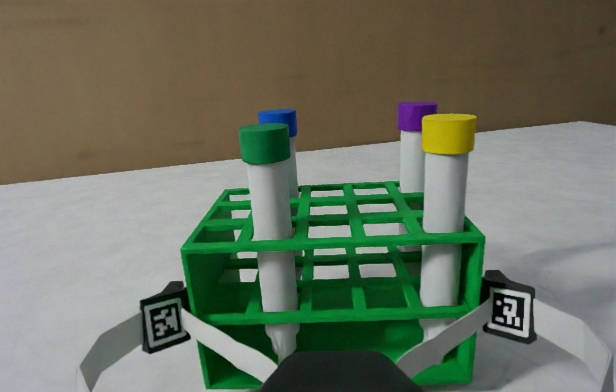

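Call:
{"api": "execute_actions", "payload": {
  "actions": [
    {"r1":{"base":{"strafe_m":-0.058},"joints":{"arm_m":0.112,"wrist_yaw_rad":-0.64},"pace":"slow"},"r2":{"joints":{"lift_m":0.666},"pace":"slow"}}
  ],
  "cameras": []
}}

Call:
{"api": "execute_actions", "payload": {
  "actions": [
    {"r1":{"base":{"strafe_m":-0.056},"joints":{"arm_m":0.135,"wrist_yaw_rad":-0.56},"pace":"slow"},"r2":{"joints":{"gripper_m":0.14}}}
  ],
  "cameras": ["r2_wrist_camera"]
}}

Call:
{"api": "execute_actions", "payload": {
  "actions": [
    {"r1":{"base":{"strafe_m":-0.054},"joints":{"arm_m":0.162,"wrist_yaw_rad":-0.48},"pace":"slow"},"r2":{"joints":{"arm_m":0.17},"pace":"slow"}}
  ],
  "cameras": ["r2_wrist_camera"]
}}

Call:
{"api": "execute_actions", "payload": {
  "actions": [
    {"r1":{"base":{"strafe_m":-0.051},"joints":{"arm_m":0.194,"wrist_yaw_rad":-0.40},"pace":"slow"},"r2":{"joints":{"arm_m":0.01,"lift_m":0.7},"base":{"translate_m":-0.2}}}
  ],
  "cameras": []
}}

Call:
{"api": "execute_actions", "payload": {
  "actions": [
    {"r1":{"base":{"strafe_m":-0.05},"joints":{"arm_m":0.228,"wrist_yaw_rad":-0.32},"pace":"slow"}}
  ],
  "cameras": []
}}

Call:
{"api": "execute_actions", "payload": {
  "actions": [
    {"r1":{"base":{"strafe_m":-0.046},"joints":{"arm_m":0.266,"wrist_yaw_rad":-0.24},"pace":"slow"}}
  ],
  "cameras": []
}}

Call:
{"api": "execute_actions", "payload": {
  "actions": [
    {"r1":{"base":{"strafe_m":-0.044},"joints":{"arm_m":0.307,"wrist_yaw_rad":-0.16},"pace":"slow"}}
  ],
  "cameras": ["r1_wrist_camera","r2_wrist_camera"]
}}

Scene clock: 122.40 s.
r1.base_odometry: x=-0.397 y=+0.772 heading=+1.469 (m, m, rad; r1's odometry frame)
r1.turned_by_wheels: +0.000 (rad since the last result)
r1.turned_by_imu: +0.000 (rad since the last result)
r1.base_tilt: forward=-0.3 right=-0.1 (deg)
r1.lidar_m: 0.57 1.01 1.55 1.73 1.87 1.63 1.57 1.69 1.28 1.24 1.38 0.43
r1.base_status: done
r1.joint_positions: lift_m=+0.820 arm_m=+0.111 wrist_yaw_rad=-0.638 wrist_pitch_rad=+0.010 wrist_roll_rad=+0.018 gripper_m=-0.038
r1.joint_status: all done
r1.motor_effort: lift_m=+21(21) arm_m=+4(9) wrist_yaw_rad=-7(40) wrist_pitch_rad=-8(9) wrist_roll_rad=+1(1) gripper_m=-17(18) wheel_0=+1(3) wheel_1=-2(7) wheel_2=+2(6) (%)
r1.hand_pose: x=+0.4619 y=-0.2420 z=+0.9954 quat_wxyz=(+0.950, +0.010, +0.002, -0.314) (m; r1's base frame)
r1.wrist_depth_mm: 285 273 260 250 238 1205 1118 / 287 273 262 181 239 1182 1098 / 286 273 258 179 239 1205 1138 / 286 272 260 176 241 1205 1138 / 286 273 260 176 239 1205 1098 / 286 274 182 175 183 1205 1138 / 285 273 260 - 237 1182 1098
r2.base_odometry: x=-2.475 y=-1.845 heading=-2.370 (m, m, rad; r2's odometry frame)
r2.turned_by_wheels: +0.000 (rad since the last result)
r2.turned_by_imu: +0.001 (rad since the last result)
r2.base_tilt: forward=+0.5 right=+0.2 (deg)
r2.lidar_m: 0.41 0.40 0.49 2.50 1.58 0.97 1.05 0.83 0.91 1.12 0.92 0.48
r2.base_status: not commanded
r2.joint_positions: lift_m=+0.666 arm_m=+0.269 wrist_yaw_rad=+0.000 wrist_pitch_rad=+0.303 wrist_roll_rad=-0.017 gripper_m=+0.061
r2.joint_status: all done
r2.motor_effort: lift_m=+14(13) arm_m=+4(4) wrist_yaw_rad=+1(1) wrist_pitch_rad=-9(9) wrist_roll_rad=+0(1) gripper_m=-26(24) wheel_0=+1(1) wheel_1=+1(1) wheel_2=+1(1) (%)
r2.hand_pose: x=+0.7155 y=-0.0874 z=+0.7585 quat_wxyz=(+0.989, -0.008, +0.151, +0.001) (m; r2's base frame)
r2.wrist_depth_mm: 627 654 691 707 750 778 820 / 654 683 707 741 778 820 854 / 676 699 732 621 603 559 668 / 530 504 455 216 213 399 418 / 362 349 187 182 215 192 304 / 274 256 190 184 187 172 239 / 220 200 188 188 186 191 191
pictures: none
No camera images: the call's "cameras" was empty. Leave "cameras" out to get every camera's image.

Scene clock: 124.20 s.
r1.base_odometry: x=-0.341 y=+0.766 heading=+1.468 (m, m, rad; r1's odometry frame)
r1.turned_by_wheels: +0.000 (rad since the last result)
r1.turned_by_imu: +0.000 (rad since the last result)
r1.base_tilt: forward=-0.2 right=+0.0 (deg)
r1.lidar_m: 0.59 0.94 1.53 1.81 1.94 1.64 1.57 1.69 1.25 1.22 1.34 0.46
r1.base_status: done
r1.joint_positions: lift_m=+0.820 arm_m=+0.134 wrist_yaw_rad=-0.559 wrist_pitch_rad=+0.010 wrist_roll_rad=+0.018 gripper_m=-0.038
r1.joint_status: all done
r1.motor_effort: lift_m=+21(21) arm_m=+3(8) wrist_yaw_rad=-6(37) wrist_pitch_rad=-6(8) wrist_roll_rad=+1(0) gripper_m=-16(18) wheel_0=-1(3) wheel_1=-1(9) wheel_2=+1(6) (%)
r1.hand_pose: x=+0.5035 y=-0.2271 z=+0.9954 quat_wxyz=(+0.961, +0.010, +0.002, -0.276) (m; r1's base frame)
r1.wrist_depth_mm: 287 277 262 176 238 1025 1118 / 287 276 262 176 239 1042 1118 / 287 276 262 178 238 1042 1118 / 289 274 262 180 239 1025 1118 / 287 274 260 180 239 1042 1098 / 289 276 181 175 183 1060 1098 / 287 274 262 - 236 1008 1098
r2.base_odometry: x=-2.475 y=-1.845 heading=-2.370 (m, m, rad; r2's odometry frame)
r2.turned_by_wheels: +0.000 (rad since the last result)
r2.turned_by_imu: +0.000 (rad since the last result)
r2.base_tilt: forward=+0.5 right=+0.2 (deg)
r2.lidar_m: 0.41 0.39 0.49 2.50 1.59 0.97 1.04 0.82 0.90 1.12 0.90 0.50
r2.base_status: not commanded
r2.joint_positions: lift_m=+0.666 arm_m=+0.269 wrist_yaw_rad=+0.000 wrist_pitch_rad=+0.302 wrist_roll_rad=-0.017 gripper_m=+0.140
r2.joint_status: all done
r2.motor_effort: lift_m=+14(14) arm_m=+4(4) wrist_yaw_rad=+1(0) wrist_pitch_rad=-5(8) wrist_roll_rad=+1(2) gripper_m=-2(24) wheel_0=+0(1) wheel_1=+0(1) wheel_2=+1(1) (%)
r2.hand_pose: x=+0.7156 y=-0.0874 z=+0.7589 quat_wxyz=(+0.989, -0.008, +0.150, +0.001) (m; r2's base frame)
r2.wrist_depth_mm: 621 654 683 707 741 778 809 / 661 676 707 750 788 820 854 / 683 707 732 627 232 707 668 / 539 517 488 215 229 427 424 / 366 355 223 200 216 294 309 / 276 256 197 207 195 188 242 / 221 210 208 141 205 200 198
pictures: r2_wrist_camera
Images, in order (width x height): r2_wrist_camera 616x392.

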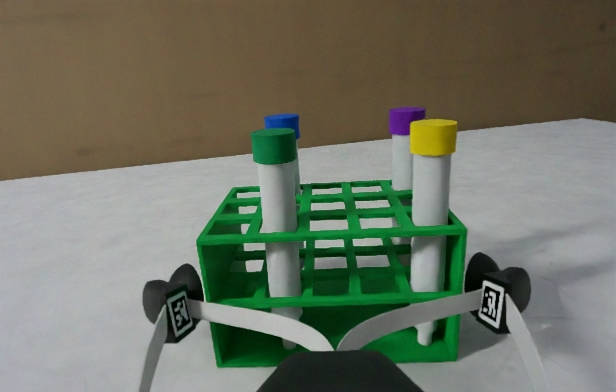

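Scene clock: 126.50 s.
r1.base_odometry: x=-0.288 y=+0.761 heading=+1.469 (m, m, rad; r1's odometry frame)
r1.turned_by_wheels: +0.000 (rad since the last result)
r1.turned_by_imu: +0.000 (rad since the last result)
r1.base_tilt: forward=-0.2 right=-0.1 (deg)
r1.lidar_m: 0.58 0.90 1.52 1.86 2.00 1.62 1.56 1.63 1.22 1.17 1.27 0.51
r1.base_status: done
r1.joint_positions: lift_m=+0.820 arm_m=+0.161 wrist_yaw_rad=-0.477 wrist_pitch_rad=+0.010 wrist_roll_rad=+0.018 gripper_m=-0.038
r1.joint_status: all done
r1.motor_effort: lift_m=+21(20) arm_m=+3(8) wrist_yaw_rad=-10(29) wrist_pitch_rad=-6(7) wrist_roll_rad=+1(2) gripper_m=-17(17) wheel_0=+1(3) wheel_1=-2(5) wheel_2=+1(6) (%)
r1.hand_pose: x=+0.5484 y=-0.2102 z=+0.9954 quat_wxyz=(+0.972, +0.010, +0.003, -0.236) (m; r1's base frame)
r1.wrist_depth_mm: 293 278 262 177 237 891 976 / 293 278 260 178 238 878 960 / 291 277 263 181 238 878 960 / 293 274 262 179 237 891 991 / 290 276 262 177 238 891 976 / 291 276 182 176 182 891 991 / 291 278 263 - 237 878 1008
r2.base_odometry: x=-2.475 y=-1.845 heading=-2.370 (m, m, rad; r2's odometry frame)
r2.turned_by_wheels: +0.000 (rad since the last result)
r2.turned_by_imu: +0.000 (rad since the last result)
r2.base_tilt: forward=+0.5 right=+0.2 (deg)
r2.lidar_m: 0.38 0.41 0.49 2.51 1.57 0.96 1.01 0.83 0.89 1.08 0.87 0.53
r2.base_status: not commanded
r2.joint_positions: lift_m=+0.666 arm_m=+0.171 wrist_yaw_rad=+0.000 wrist_pitch_rad=+0.302 wrist_roll_rad=-0.017 gripper_m=+0.140
r2.joint_status: all done
r2.motor_effort: lift_m=+13(14) arm_m=-4(6) wrist_yaw_rad=+1(1) wrist_pitch_rad=-6(6) wrist_roll_rad=-1(2) gripper_m=+0(1) wheel_0=+1(0) wheel_1=+1(1) wheel_2=+1(1) (%)
r2.hand_pose: x=+0.6171 y=-0.0874 z=+0.7588 quat_wxyz=(+0.989, -0.008, +0.150, +0.001) (m; r2's base frame)
r2.wrist_depth_mm: 707 732 768 820 831 878 917 / 732 768 798 831 878 904 976 / 759 778 831 707 585 715 676 / 539 517 462 345 338 439 430 / 366 353 342 312 309 315 307 / 274 256 216 258 252 188 244 / 222 210 213 141 206 201 199
pictures: r2_wrist_camera
Images, in order (width x height): r2_wrist_camera 616x392.

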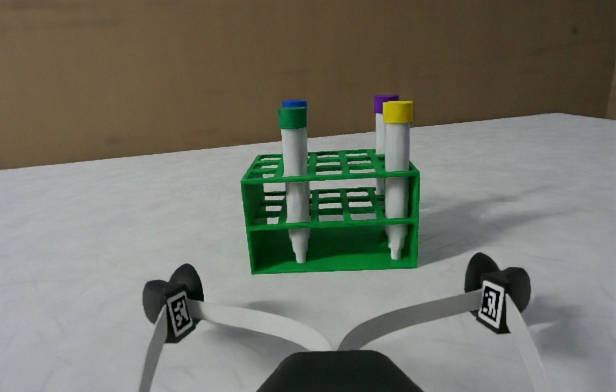

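Scene clock: 128.57 s.
r1.base_odometry: x=-0.237 y=+0.756 heading=+1.469 (m, m, rad; r1's odometry frame)
r1.turned_by_wheels: +0.000 (rad since the last result)
r1.turned_by_imu: +0.000 (rad since the last result)
r1.base_tilt: forward=-0.2 right=+0.0 (deg)
r1.lidar_m: 0.61 0.89 1.53 1.92 2.05 1.62 1.59 1.56 1.14 1.13 1.22 0.55
r1.base_status: done
r1.joint_positions: lift_m=+0.820 arm_m=+0.193 wrist_yaw_rad=-0.397 wrist_pitch_rad=+0.010 wrist_roll_rad=+0.018 gripper_m=-0.038
r1.joint_status: all done
r1.motor_effort: lift_m=+21(21) arm_m=+4(7) wrist_yaw_rad=-11(25) wrist_pitch_rad=-5(8) wrist_roll_rad=+1(2) gripper_m=-17(16) wheel_0=-1(3) wheel_1=+0(4) wheel_2=+2(4) (%)
r1.hand_pose: x=+0.5965 y=-0.1921 z=+0.9954 quat_wxyz=(+0.980, +0.010, +0.003, -0.197) (m; r1's base frame)
r1.wrist_depth_mm: 294 279 264 178 237 759 831 / 294 279 264 179 237 750 820 / 296 279 263 181 237 759 831 / 294 278 263 179 238 768 820 / 294 278 263 177 238 759 831 / 296 278 184 177 182 768 820 / 294 277 264 - 236 768 854
r2.base_odometry: x=-2.332 y=-1.705 heading=-2.371 (m, m, rad; r2's odometry frame)
r2.turned_by_wheels: +0.000 (rad since the last result)
r2.turned_by_imu: +0.000 (rad since the last result)
r2.base_tilt: forward=+0.5 right=+0.2 (deg)
r2.lidar_m: 0.59 0.60 0.69 2.56 1.21 0.78 0.84 0.74 0.69 1.18 1.15 0.70
r2.base_status: done
r2.joint_positions: lift_m=+0.700 arm_m=+0.011 wrist_yaw_rad=+0.000 wrist_pitch_rad=+0.302 wrist_roll_rad=-0.017 gripper_m=+0.140
r2.joint_status: all done
r2.motor_effort: lift_m=+22(23) arm_m=-4(4) wrist_yaw_rad=+0(0) wrist_pitch_rad=-6(7) wrist_roll_rad=+0(1) gripper_m=+1(0) wheel_0=+0(4) wheel_1=+0(4) wheel_2=-2(12) (%)
r2.hand_pose: x=+0.4571 y=-0.0874 z=+0.7920 quat_wxyz=(+0.989, -0.008, +0.150, +0.001) (m; r2's base frame)
r2.wrist_depth_mm: 991 1025 1078 1118 1160 1229 1205 / 1025 1078 1118 1182 1229 1308 1229 / 1060 1118 1078 798 917 878 831 / 668 634 603 580 559 539 554 / 449 436 442 462 1430 1464 1182 / 788 1229 216 1397 1464 187 1255 / 1229 1255 1281 141 1229 1160 1160
pictures: none
No camera images: the call's "cameras" was empty. Leave "cameras" out to get every camera's image.

Scene clock: 130.17 s.
r1.base_odometry: x=-0.187 y=+0.751 heading=+1.469 (m, m, rad; r1's odometry frame)
r1.turned_by_wheels: +0.000 (rad since the last result)
r1.turned_by_imu: +0.000 (rad since the last result)
r1.base_tilt: forward=-0.2 right=-0.1 (deg)
r1.lidar_m: 0.60 0.89 1.52 1.96 2.12 1.65 1.60 1.50 1.09 1.06 1.18 0.57
r1.base_status: done
r1.joint_positions: lift_m=+0.820 arm_m=+0.227 wrist_yaw_rad=-0.316 wrist_pitch_rad=+0.010 wrist_roll_rad=+0.018 gripper_m=-0.038
r1.joint_status: all done
r1.on_its_own: wrist_yaw_rad is at rest, and its effort (-14) is outside its rest range (-13 to +13)
r1.motor_effort: lift_m=+20(20) arm_m=+4(6) wrist_yaw_rad=-14(20) wrist_pitch_rad=-8(7) wrist_roll_rad=+2(2) gripper_m=-15(16) wheel_0=+2(3) wheel_1=-1(8) wheel_2=+3(4) (%)
r1.hand_pose: x=+0.6453 y=-0.1726 z=+0.9953 quat_wxyz=(+0.988, +0.010, +0.003, -0.157) (m; r1's base frame)
r1.wrist_depth_mm: 298 282 264 213 236 654 699 / 298 281 264 179 236 654 699 / 298 279 263 177 236 661 691 / 298 279 264 175 237 661 707 / 300 281 263 176 236 661 699 / 297 279 183 174 182 668 699 / 297 282 265 - 235 661 707
r2.base_odometry: x=-2.332 y=-1.705 heading=-2.371 (m, m, rad; r2's odometry frame)
r2.turned_by_wheels: +0.000 (rad since the last result)
r2.turned_by_imu: +0.000 (rad since the last result)
r2.base_tilt: forward=+0.5 right=+0.2 (deg)
r2.lidar_m: 0.59 0.61 0.69 2.55 1.18 0.77 0.82 0.75 0.68 1.18 1.17 0.72
r2.base_status: not commanded
r2.joint_positions: lift_m=+0.700 arm_m=+0.011 wrist_yaw_rad=+0.000 wrist_pitch_rad=+0.302 wrist_roll_rad=-0.017 gripper_m=+0.140
r2.joint_status: not commanded
r2.motor_effort: lift_m=+22(23) arm_m=-4(4) wrist_yaw_rad=+1(1) wrist_pitch_rad=-7(6) wrist_roll_rad=-1(1) gripper_m=+0(0) wheel_0=+0(0) wheel_1=+0(1) wheel_2=-2(2) (%)
r2.hand_pose: x=+0.4571 y=-0.0874 z=+0.7920 quat_wxyz=(+0.989, -0.008, +0.150, +0.001) (m; r2's base frame)
r2.wrist_depth_mm: 976 1042 1078 1118 1182 1229 1182 / 1042 1078 1118 1182 1255 1281 1255 / 1060 1098 1078 788 904 878 831 / 661 634 609 585 564 535 549 / 449 436 442 459 1397 1464 1205 / 778 1229 217 1397 1464 188 1281 / 1229 1229 1281 141 1229 1160 1160
pictures: none
No camera images: the call's "cameras" was empty. Leave "cameras" out to get every camera's image.

Scene clock: 131.70 s.
r1.base_odometry: x=-0.142 y=+0.746 heading=+1.469 (m, m, rad; r1's odometry frame)
r1.turned_by_wheels: +0.000 (rad since the last result)
r1.turned_by_imu: +0.000 (rad since the last result)
r1.base_tilt: forward=-0.2 right=+0.0 (deg)
r1.lidar_m: 0.65 0.90 1.52 2.01 2.14 1.62 1.59 1.45 1.04 1.03 1.13 0.71
r1.base_status: done
r1.joint_positions: lift_m=+0.820 arm_m=+0.265 wrist_yaw_rad=-0.235 wrist_pitch_rad=+0.010 wrist_roll_rad=+0.018 gripper_m=-0.038
r1.joint_status: all done
r1.on_its_own: wrist_yaw_rad is at rest, and its effort (-15) is outside its rest range (-13 to +13)
r1.motor_effort: lift_m=+21(21) arm_m=+4(7) wrist_yaw_rad=-15(16) wrist_pitch_rad=-6(6) wrist_roll_rad=+0(0) gripper_m=-16(20) wheel_0=+3(3) wheel_1=-1(7) wheel_2=+4(5) (%)
r1.hand_pose: x=+0.6963 y=-0.1522 z=+0.9953 quat_wxyz=(+0.993, +0.010, +0.004, -0.117) (m; r1's base frame)
r1.wrist_depth_mm: 301 283 266 244 236 569 585 / 306 283 266 179 236 569 585 / 303 283 265 177 236 574 585 / 304 283 264 176 236 569 591 / 301 282 265 176 236 574 585 / 303 283 183 175 182 574 591 / 300 283 266 - 235 569 591
r2.base_odometry: x=-2.332 y=-1.705 heading=-2.371 (m, m, rad; r2's odometry frame)
r2.turned_by_wheels: +0.000 (rad since the last result)
r2.turned_by_imu: +0.000 (rad since the last result)
r2.base_tilt: forward=+0.5 right=+0.2 (deg)
r2.lidar_m: 0.61 0.59 0.70 2.57 1.22 0.80 0.81 0.71 0.67 1.17 1.17 0.69
r2.base_status: not commanded
r2.joint_positions: lift_m=+0.700 arm_m=+0.011 wrist_yaw_rad=+0.000 wrist_pitch_rad=+0.302 wrist_roll_rad=-0.017 gripper_m=+0.140
r2.joint_status: not commanded
r2.motor_effort: lift_m=+22(22) arm_m=-4(4) wrist_yaw_rad=+1(1) wrist_pitch_rad=-6(7) wrist_roll_rad=+1(1) gripper_m=+0(0) wheel_0=+0(0) wheel_1=-1(0) wheel_2=-2(2) (%)
r2.hand_pose: x=+0.4571 y=-0.0874 z=+0.7920 quat_wxyz=(+0.989, -0.008, +0.150, +0.001) (m; r2's base frame)
r2.wrist_depth_mm: 976 1042 1098 1138 1182 1255 1205 / 1060 1060 1118 1160 1255 1308 1229 / 1078 1098 1078 842 904 878 842 / 668 640 609 574 559 544 549 / 449 436 439 459 1430 1464 1182 / 788 1255 216 1366 1397 187 1255 / 1229 1205 1308 141 1205 1160 1160
pictures: none
No camera images: the call's "cameras" was empty. Leave "cameras" out to get every camera's image.

Scene clock: 133.27 s.
r1.base_odometry: x=-0.098 y=+0.742 heading=+1.470 (m, m, rad; r1's odometry frame)
r1.turned_by_wheels: +0.000 (rad since the last result)
r1.turned_by_imu: +0.001 (rad since the last result)
r1.base_tilt: forward=-0.2 right=+0.0 (deg)
r1.lidar_m: 0.66 0.93 1.50 2.05 2.16 1.65 1.59 1.38 1.01 0.99 1.07 0.80
r1.base_status: done
r1.joint_positions: lift_m=+0.820 arm_m=+0.306 wrist_yaw_rad=-0.154 wrist_pitch_rad=+0.010 wrist_roll_rad=+0.018 gripper_m=-0.038
r1.joint_status: all done
r1.on_its_own: wrist_yaw_rad is at rest, and its effort (-17) is outside its rest range (-13 to +13)
r1.motor_effort: lift_m=+20(21) arm_m=+3(6) wrist_yaw_rad=-17(19) wrist_pitch_rad=-10(7) wrist_roll_rad=+2(2) gripper_m=-16(20) wheel_0=+3(5) wheel_1=-1(6) wheel_2=+4(4) (%)
r1.hand_pose: x=+0.7489 y=-0.1307 z=+0.9953 quat_wxyz=(+0.997, +0.009, +0.004, -0.077) (m; r1's base frame)
r1.wrist_depth_mm: 307 287 267 181 235 492 492 / 307 289 266 179 236 492 492 / 306 285 266 178 236 492 496 / 306 286 265 177 236 492 496 / 306 286 267 178 236 488 496 / 306 285 182 175 182 496 504 / 306 287 268 - 234 492 500
r2.base_odometry: x=-2.332 y=-1.705 heading=-2.371 (m, m, rad; r2's odometry frame)
r2.turned_by_wheels: +0.000 (rad since the last result)
r2.turned_by_imu: +0.000 (rad since the last result)
r2.base_tilt: forward=+0.5 right=+0.2 (deg)
r2.lidar_m: 0.60 0.57 0.66 2.54 1.20 0.79 0.79 0.73 0.66 1.18 1.18 0.72
r2.base_status: not commanded
r2.joint_positions: lift_m=+0.700 arm_m=+0.011 wrist_yaw_rad=+0.000 wrist_pitch_rad=+0.302 wrist_roll_rad=-0.017 gripper_m=+0.140
r2.joint_status: not commanded
r2.motor_effort: lift_m=+22(22) arm_m=-4(4) wrist_yaw_rad=+1(0) wrist_pitch_rad=-7(6) wrist_roll_rad=-1(0) gripper_m=+3(2) wheel_0=+0(0) wheel_1=-1(1) wheel_2=-2(2) (%)
r2.hand_pose: x=+0.4571 y=-0.0874 z=+0.7920 quat_wxyz=(+0.989, -0.008, +0.150, +0.001) (m; r2's base frame)
r2.wrist_depth_mm: 991 1025 1078 1118 1160 1229 1205 / 1025 1098 1138 1182 1229 1308 1229 / 1060 1098 1098 809 904 878 831 / 668 634 603 580 559 539 554 / 449 436 442 466 1430 1499 1205 / 778 1229 218 1366 1499 187 1255 / 1229 1229 1281 141 1229 1160 1160
pictures: r1_wrist_camera, r2_wrist_camera
Images, in order (width x height): r1_wrist_camera 616x392, r2_wrist_camera 616x392.

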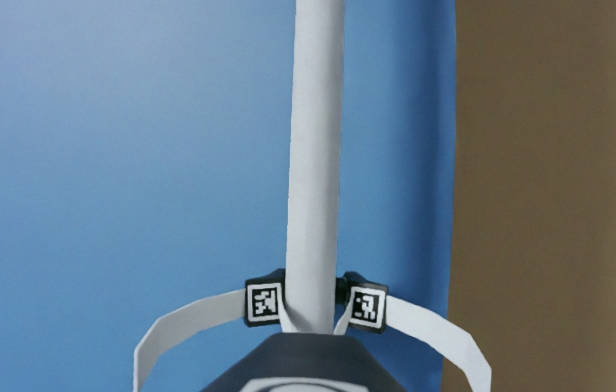

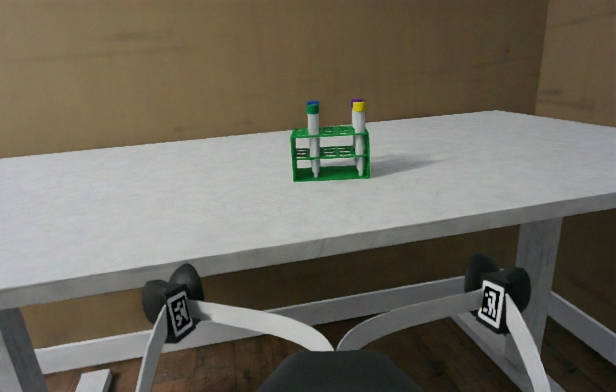

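Call:
{"api": "execute_actions", "payload": {
  "actions": [],
  "cameras": ["r1_head_camera","r1_wrist_camera"]
}}

Call:
{"api": "execute_actions", "payload": {
  "actions": [
    {"r1":{"base":{"strafe_m":-0.04},"joints":{"arm_m":0.41,"wrist_yaw_rad":-0.08},"pace":"slow"}}
  ],
  "cameras": ["r1_head_camera"]
}}

Scene clock: 137.17 s.
r1.base_odometry: x=-0.098 y=+0.742 heading=+1.470 (m, m, rad; r1's odometry frame)
r1.turned_by_wheels: +0.000 (rad since the last result)
r1.turned_by_imu: +0.000 (rad since the last result)
r1.base_tilt: forward=-0.2 right=+0.0 (deg)
r1.lidar_m: 0.67 0.91 1.52 2.04 2.17 1.65 1.59 1.40 1.00 0.97 1.07 0.76
r1.base_status: done
r1.joint_positions: lift_m=+0.820 arm_m=+0.306 wrist_yaw_rad=-0.154 wrist_pitch_rad=+0.010 wrist_roll_rad=+0.018 gripper_m=-0.038
r1.joint_status: all done
r1.on_its_own: wrist_yaw_rad is at rest, and its effort (-17) is outside its rest range (-13 to +13)
r1.motor_effort: lift_m=+20(21) arm_m=+3(6) wrist_yaw_rad=-17(19) wrist_pitch_rad=-7(7) wrist_roll_rad=-1(2) gripper_m=-18(20) wheel_0=+3(5) wheel_1=-1(6) wheel_2=+4(4) (%)
r1.hand_pose: x=+0.7489 y=-0.1307 z=+0.9953 quat_wxyz=(+0.997, +0.009, +0.004, -0.077) (m; r1's base frame)
r1.wrist_depth_mm: 307 289 268 182 236 488 496 / 307 289 266 179 236 488 492 / 307 286 270 177 236 488 496 / 307 286 267 177 236 496 496 / 307 285 266 178 236 492 496 / 306 286 182 175 182 488 500 / 306 286 267 - 234 492 496
r2.base_odometry: x=-2.332 y=-1.705 heading=-2.371 (m, m, rad; r2's odometry frame)
r2.turned_by_wheels: +0.000 (rad since the last result)
r2.turned_by_imu: +0.001 (rad since the last result)
r2.base_tilt: forward=+0.5 right=+0.1 (deg)
r2.lidar_m: 0.60 0.60 0.69 2.55 1.20 0.77 0.77 0.74 0.68 1.16 1.17 0.74
r2.base_status: not commanded
r2.joint_positions: lift_m=+0.700 arm_m=+0.011 wrist_yaw_rad=+0.000 wrist_pitch_rad=+0.302 wrist_roll_rad=-0.017 gripper_m=+0.140
r2.joint_status: not commanded
r2.motor_effort: lift_m=+22(22) arm_m=-4(4) wrist_yaw_rad=+0(0) wrist_pitch_rad=-7(6) wrist_roll_rad=+0(0) gripper_m=+0(2) wheel_0=+0(0) wheel_1=-1(1) wheel_2=-2(2) (%)
r2.hand_pose: x=+0.4571 y=-0.0874 z=+0.7920 quat_wxyz=(+0.989, -0.008, +0.150, +0.001) (m; r2's base frame)
r2.wrist_depth_mm: 991 1042 1078 1118 1160 1255 1182 / 1025 1060 1118 1182 1255 1308 1229 / 1060 1098 1078 798 904 878 831 / 668 634 603 580 554 535 554 / 449 436 445 462 1430 1499 1205 / 788 1229 217 1397 1464 187 1255 / 1205 1255 1281 141 1229 1160 1182
pictures: r1_head_camera, r1_wrist_camera
Images, in order (width x height): r1_head_camera 420x560, r1_wrist_camera 616x392.

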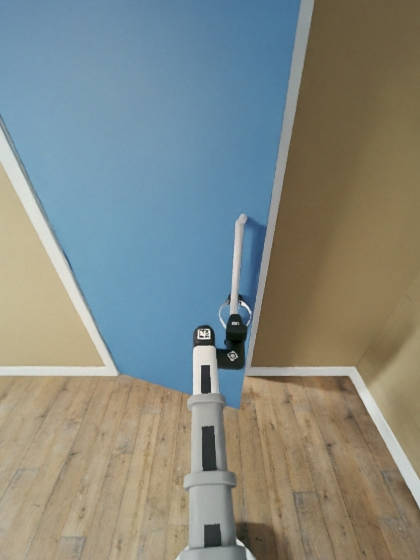

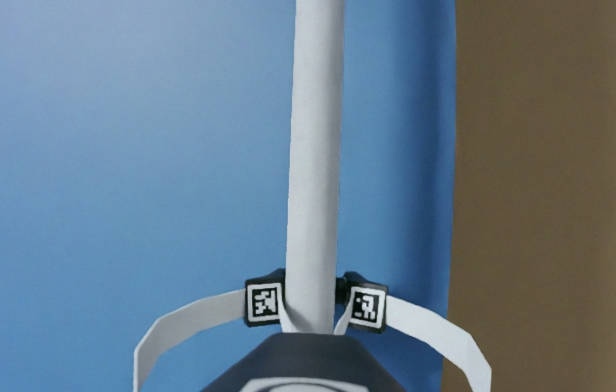

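Scene clock: 139.47 s.
r1.base_odometry: x=-0.058 y=+0.738 heading=+1.469 (m, m, rad; r1's odometry frame)
r1.turned_by_wheels: +0.000 (rad since the last result)
r1.turned_by_imu: +0.000 (rad since the last result)
r1.base_tilt: forward=-0.2 right=+0.0 (deg)
r1.lidar_m: 0.79 0.99 1.50 2.10 2.17 1.65 1.59 1.35 0.96 0.94 1.01 1.01
r1.base_status: done
r1.joint_positions: lift_m=+0.820 arm_m=+0.409 wrist_yaw_rad=-0.083 wrist_pitch_rad=+0.010 wrist_roll_rad=+0.018 gripper_m=-0.038
r1.joint_status: all done
r1.motor_effort: lift_m=+21(20) arm_m=+5(4) wrist_yaw_rad=+7(13) wrist_pitch_rad=-7(6) wrist_roll_rad=+2(1) gripper_m=-16(17) wheel_0=-3(5) wheel_1=-1(9) wheel_2=+0(3) (%)
r1.hand_pose: x=+0.8603 y=-0.1110 z=+0.9954 quat_wxyz=(+0.999, +0.009, +0.004, -0.041) (m; r1's base frame)
r1.wrist_depth_mm: 283 271 259 248 235 351 359 / 285 272 257 247 235 349 364 / 286 272 257 246 236 353 362 / 286 271 259 247 236 351 362 / 283 271 258 212 235 351 359 / 285 272 181 176 181 366 362 / 283 272 259 - 235 353 359
r2.base_odometry: x=-2.332 y=-1.705 heading=-2.371 (m, m, rad; r2's odometry frame)
r2.turned_by_wheels: +0.000 (rad since the last result)
r2.turned_by_imu: +0.000 (rad since the last result)
r2.base_tilt: forward=+0.5 right=+0.2 (deg)
r2.lidar_m: 0.60 0.61 0.70 2.54 1.21 0.76 0.72 0.71 0.69 1.17 1.17 0.72
r2.base_status: not commanded
r2.joint_positions: lift_m=+0.700 arm_m=+0.011 wrist_yaw_rad=+0.000 wrist_pitch_rad=+0.302 wrist_roll_rad=-0.017 gripper_m=+0.140
r2.joint_status: not commanded
r2.motor_effort: lift_m=+22(22) arm_m=-4(4) wrist_yaw_rad=+1(1) wrist_pitch_rad=-6(6) wrist_roll_rad=+0(0) gripper_m=+0(1) wheel_0=+0(0) wheel_1=-1(1) wheel_2=-2(2) (%)
r2.hand_pose: x=+0.4571 y=-0.0874 z=+0.7920 quat_wxyz=(+0.989, -0.008, +0.150, +0.001) (m; r2's base frame)
r2.wrist_depth_mm: 976 1042 1060 1138 1182 1229 1182 / 1042 1060 1118 1182 1229 1308 1229 / 1060 1098 1118 788 904 866 842 / 668 634 609 585 554 539 554 / 452 436 445 462 1430 1464 1182 / 788 1255 217 1397 1397 187 1281 / 1205 1229 1281 142 1229 1182 1182
pictures: r1_head_camera
Images, in order (width x height): r1_head_camera 420x560.

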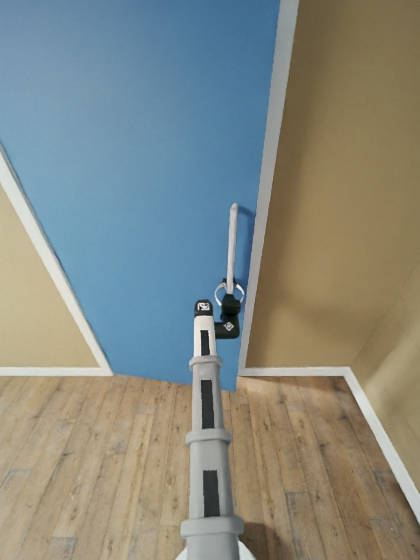

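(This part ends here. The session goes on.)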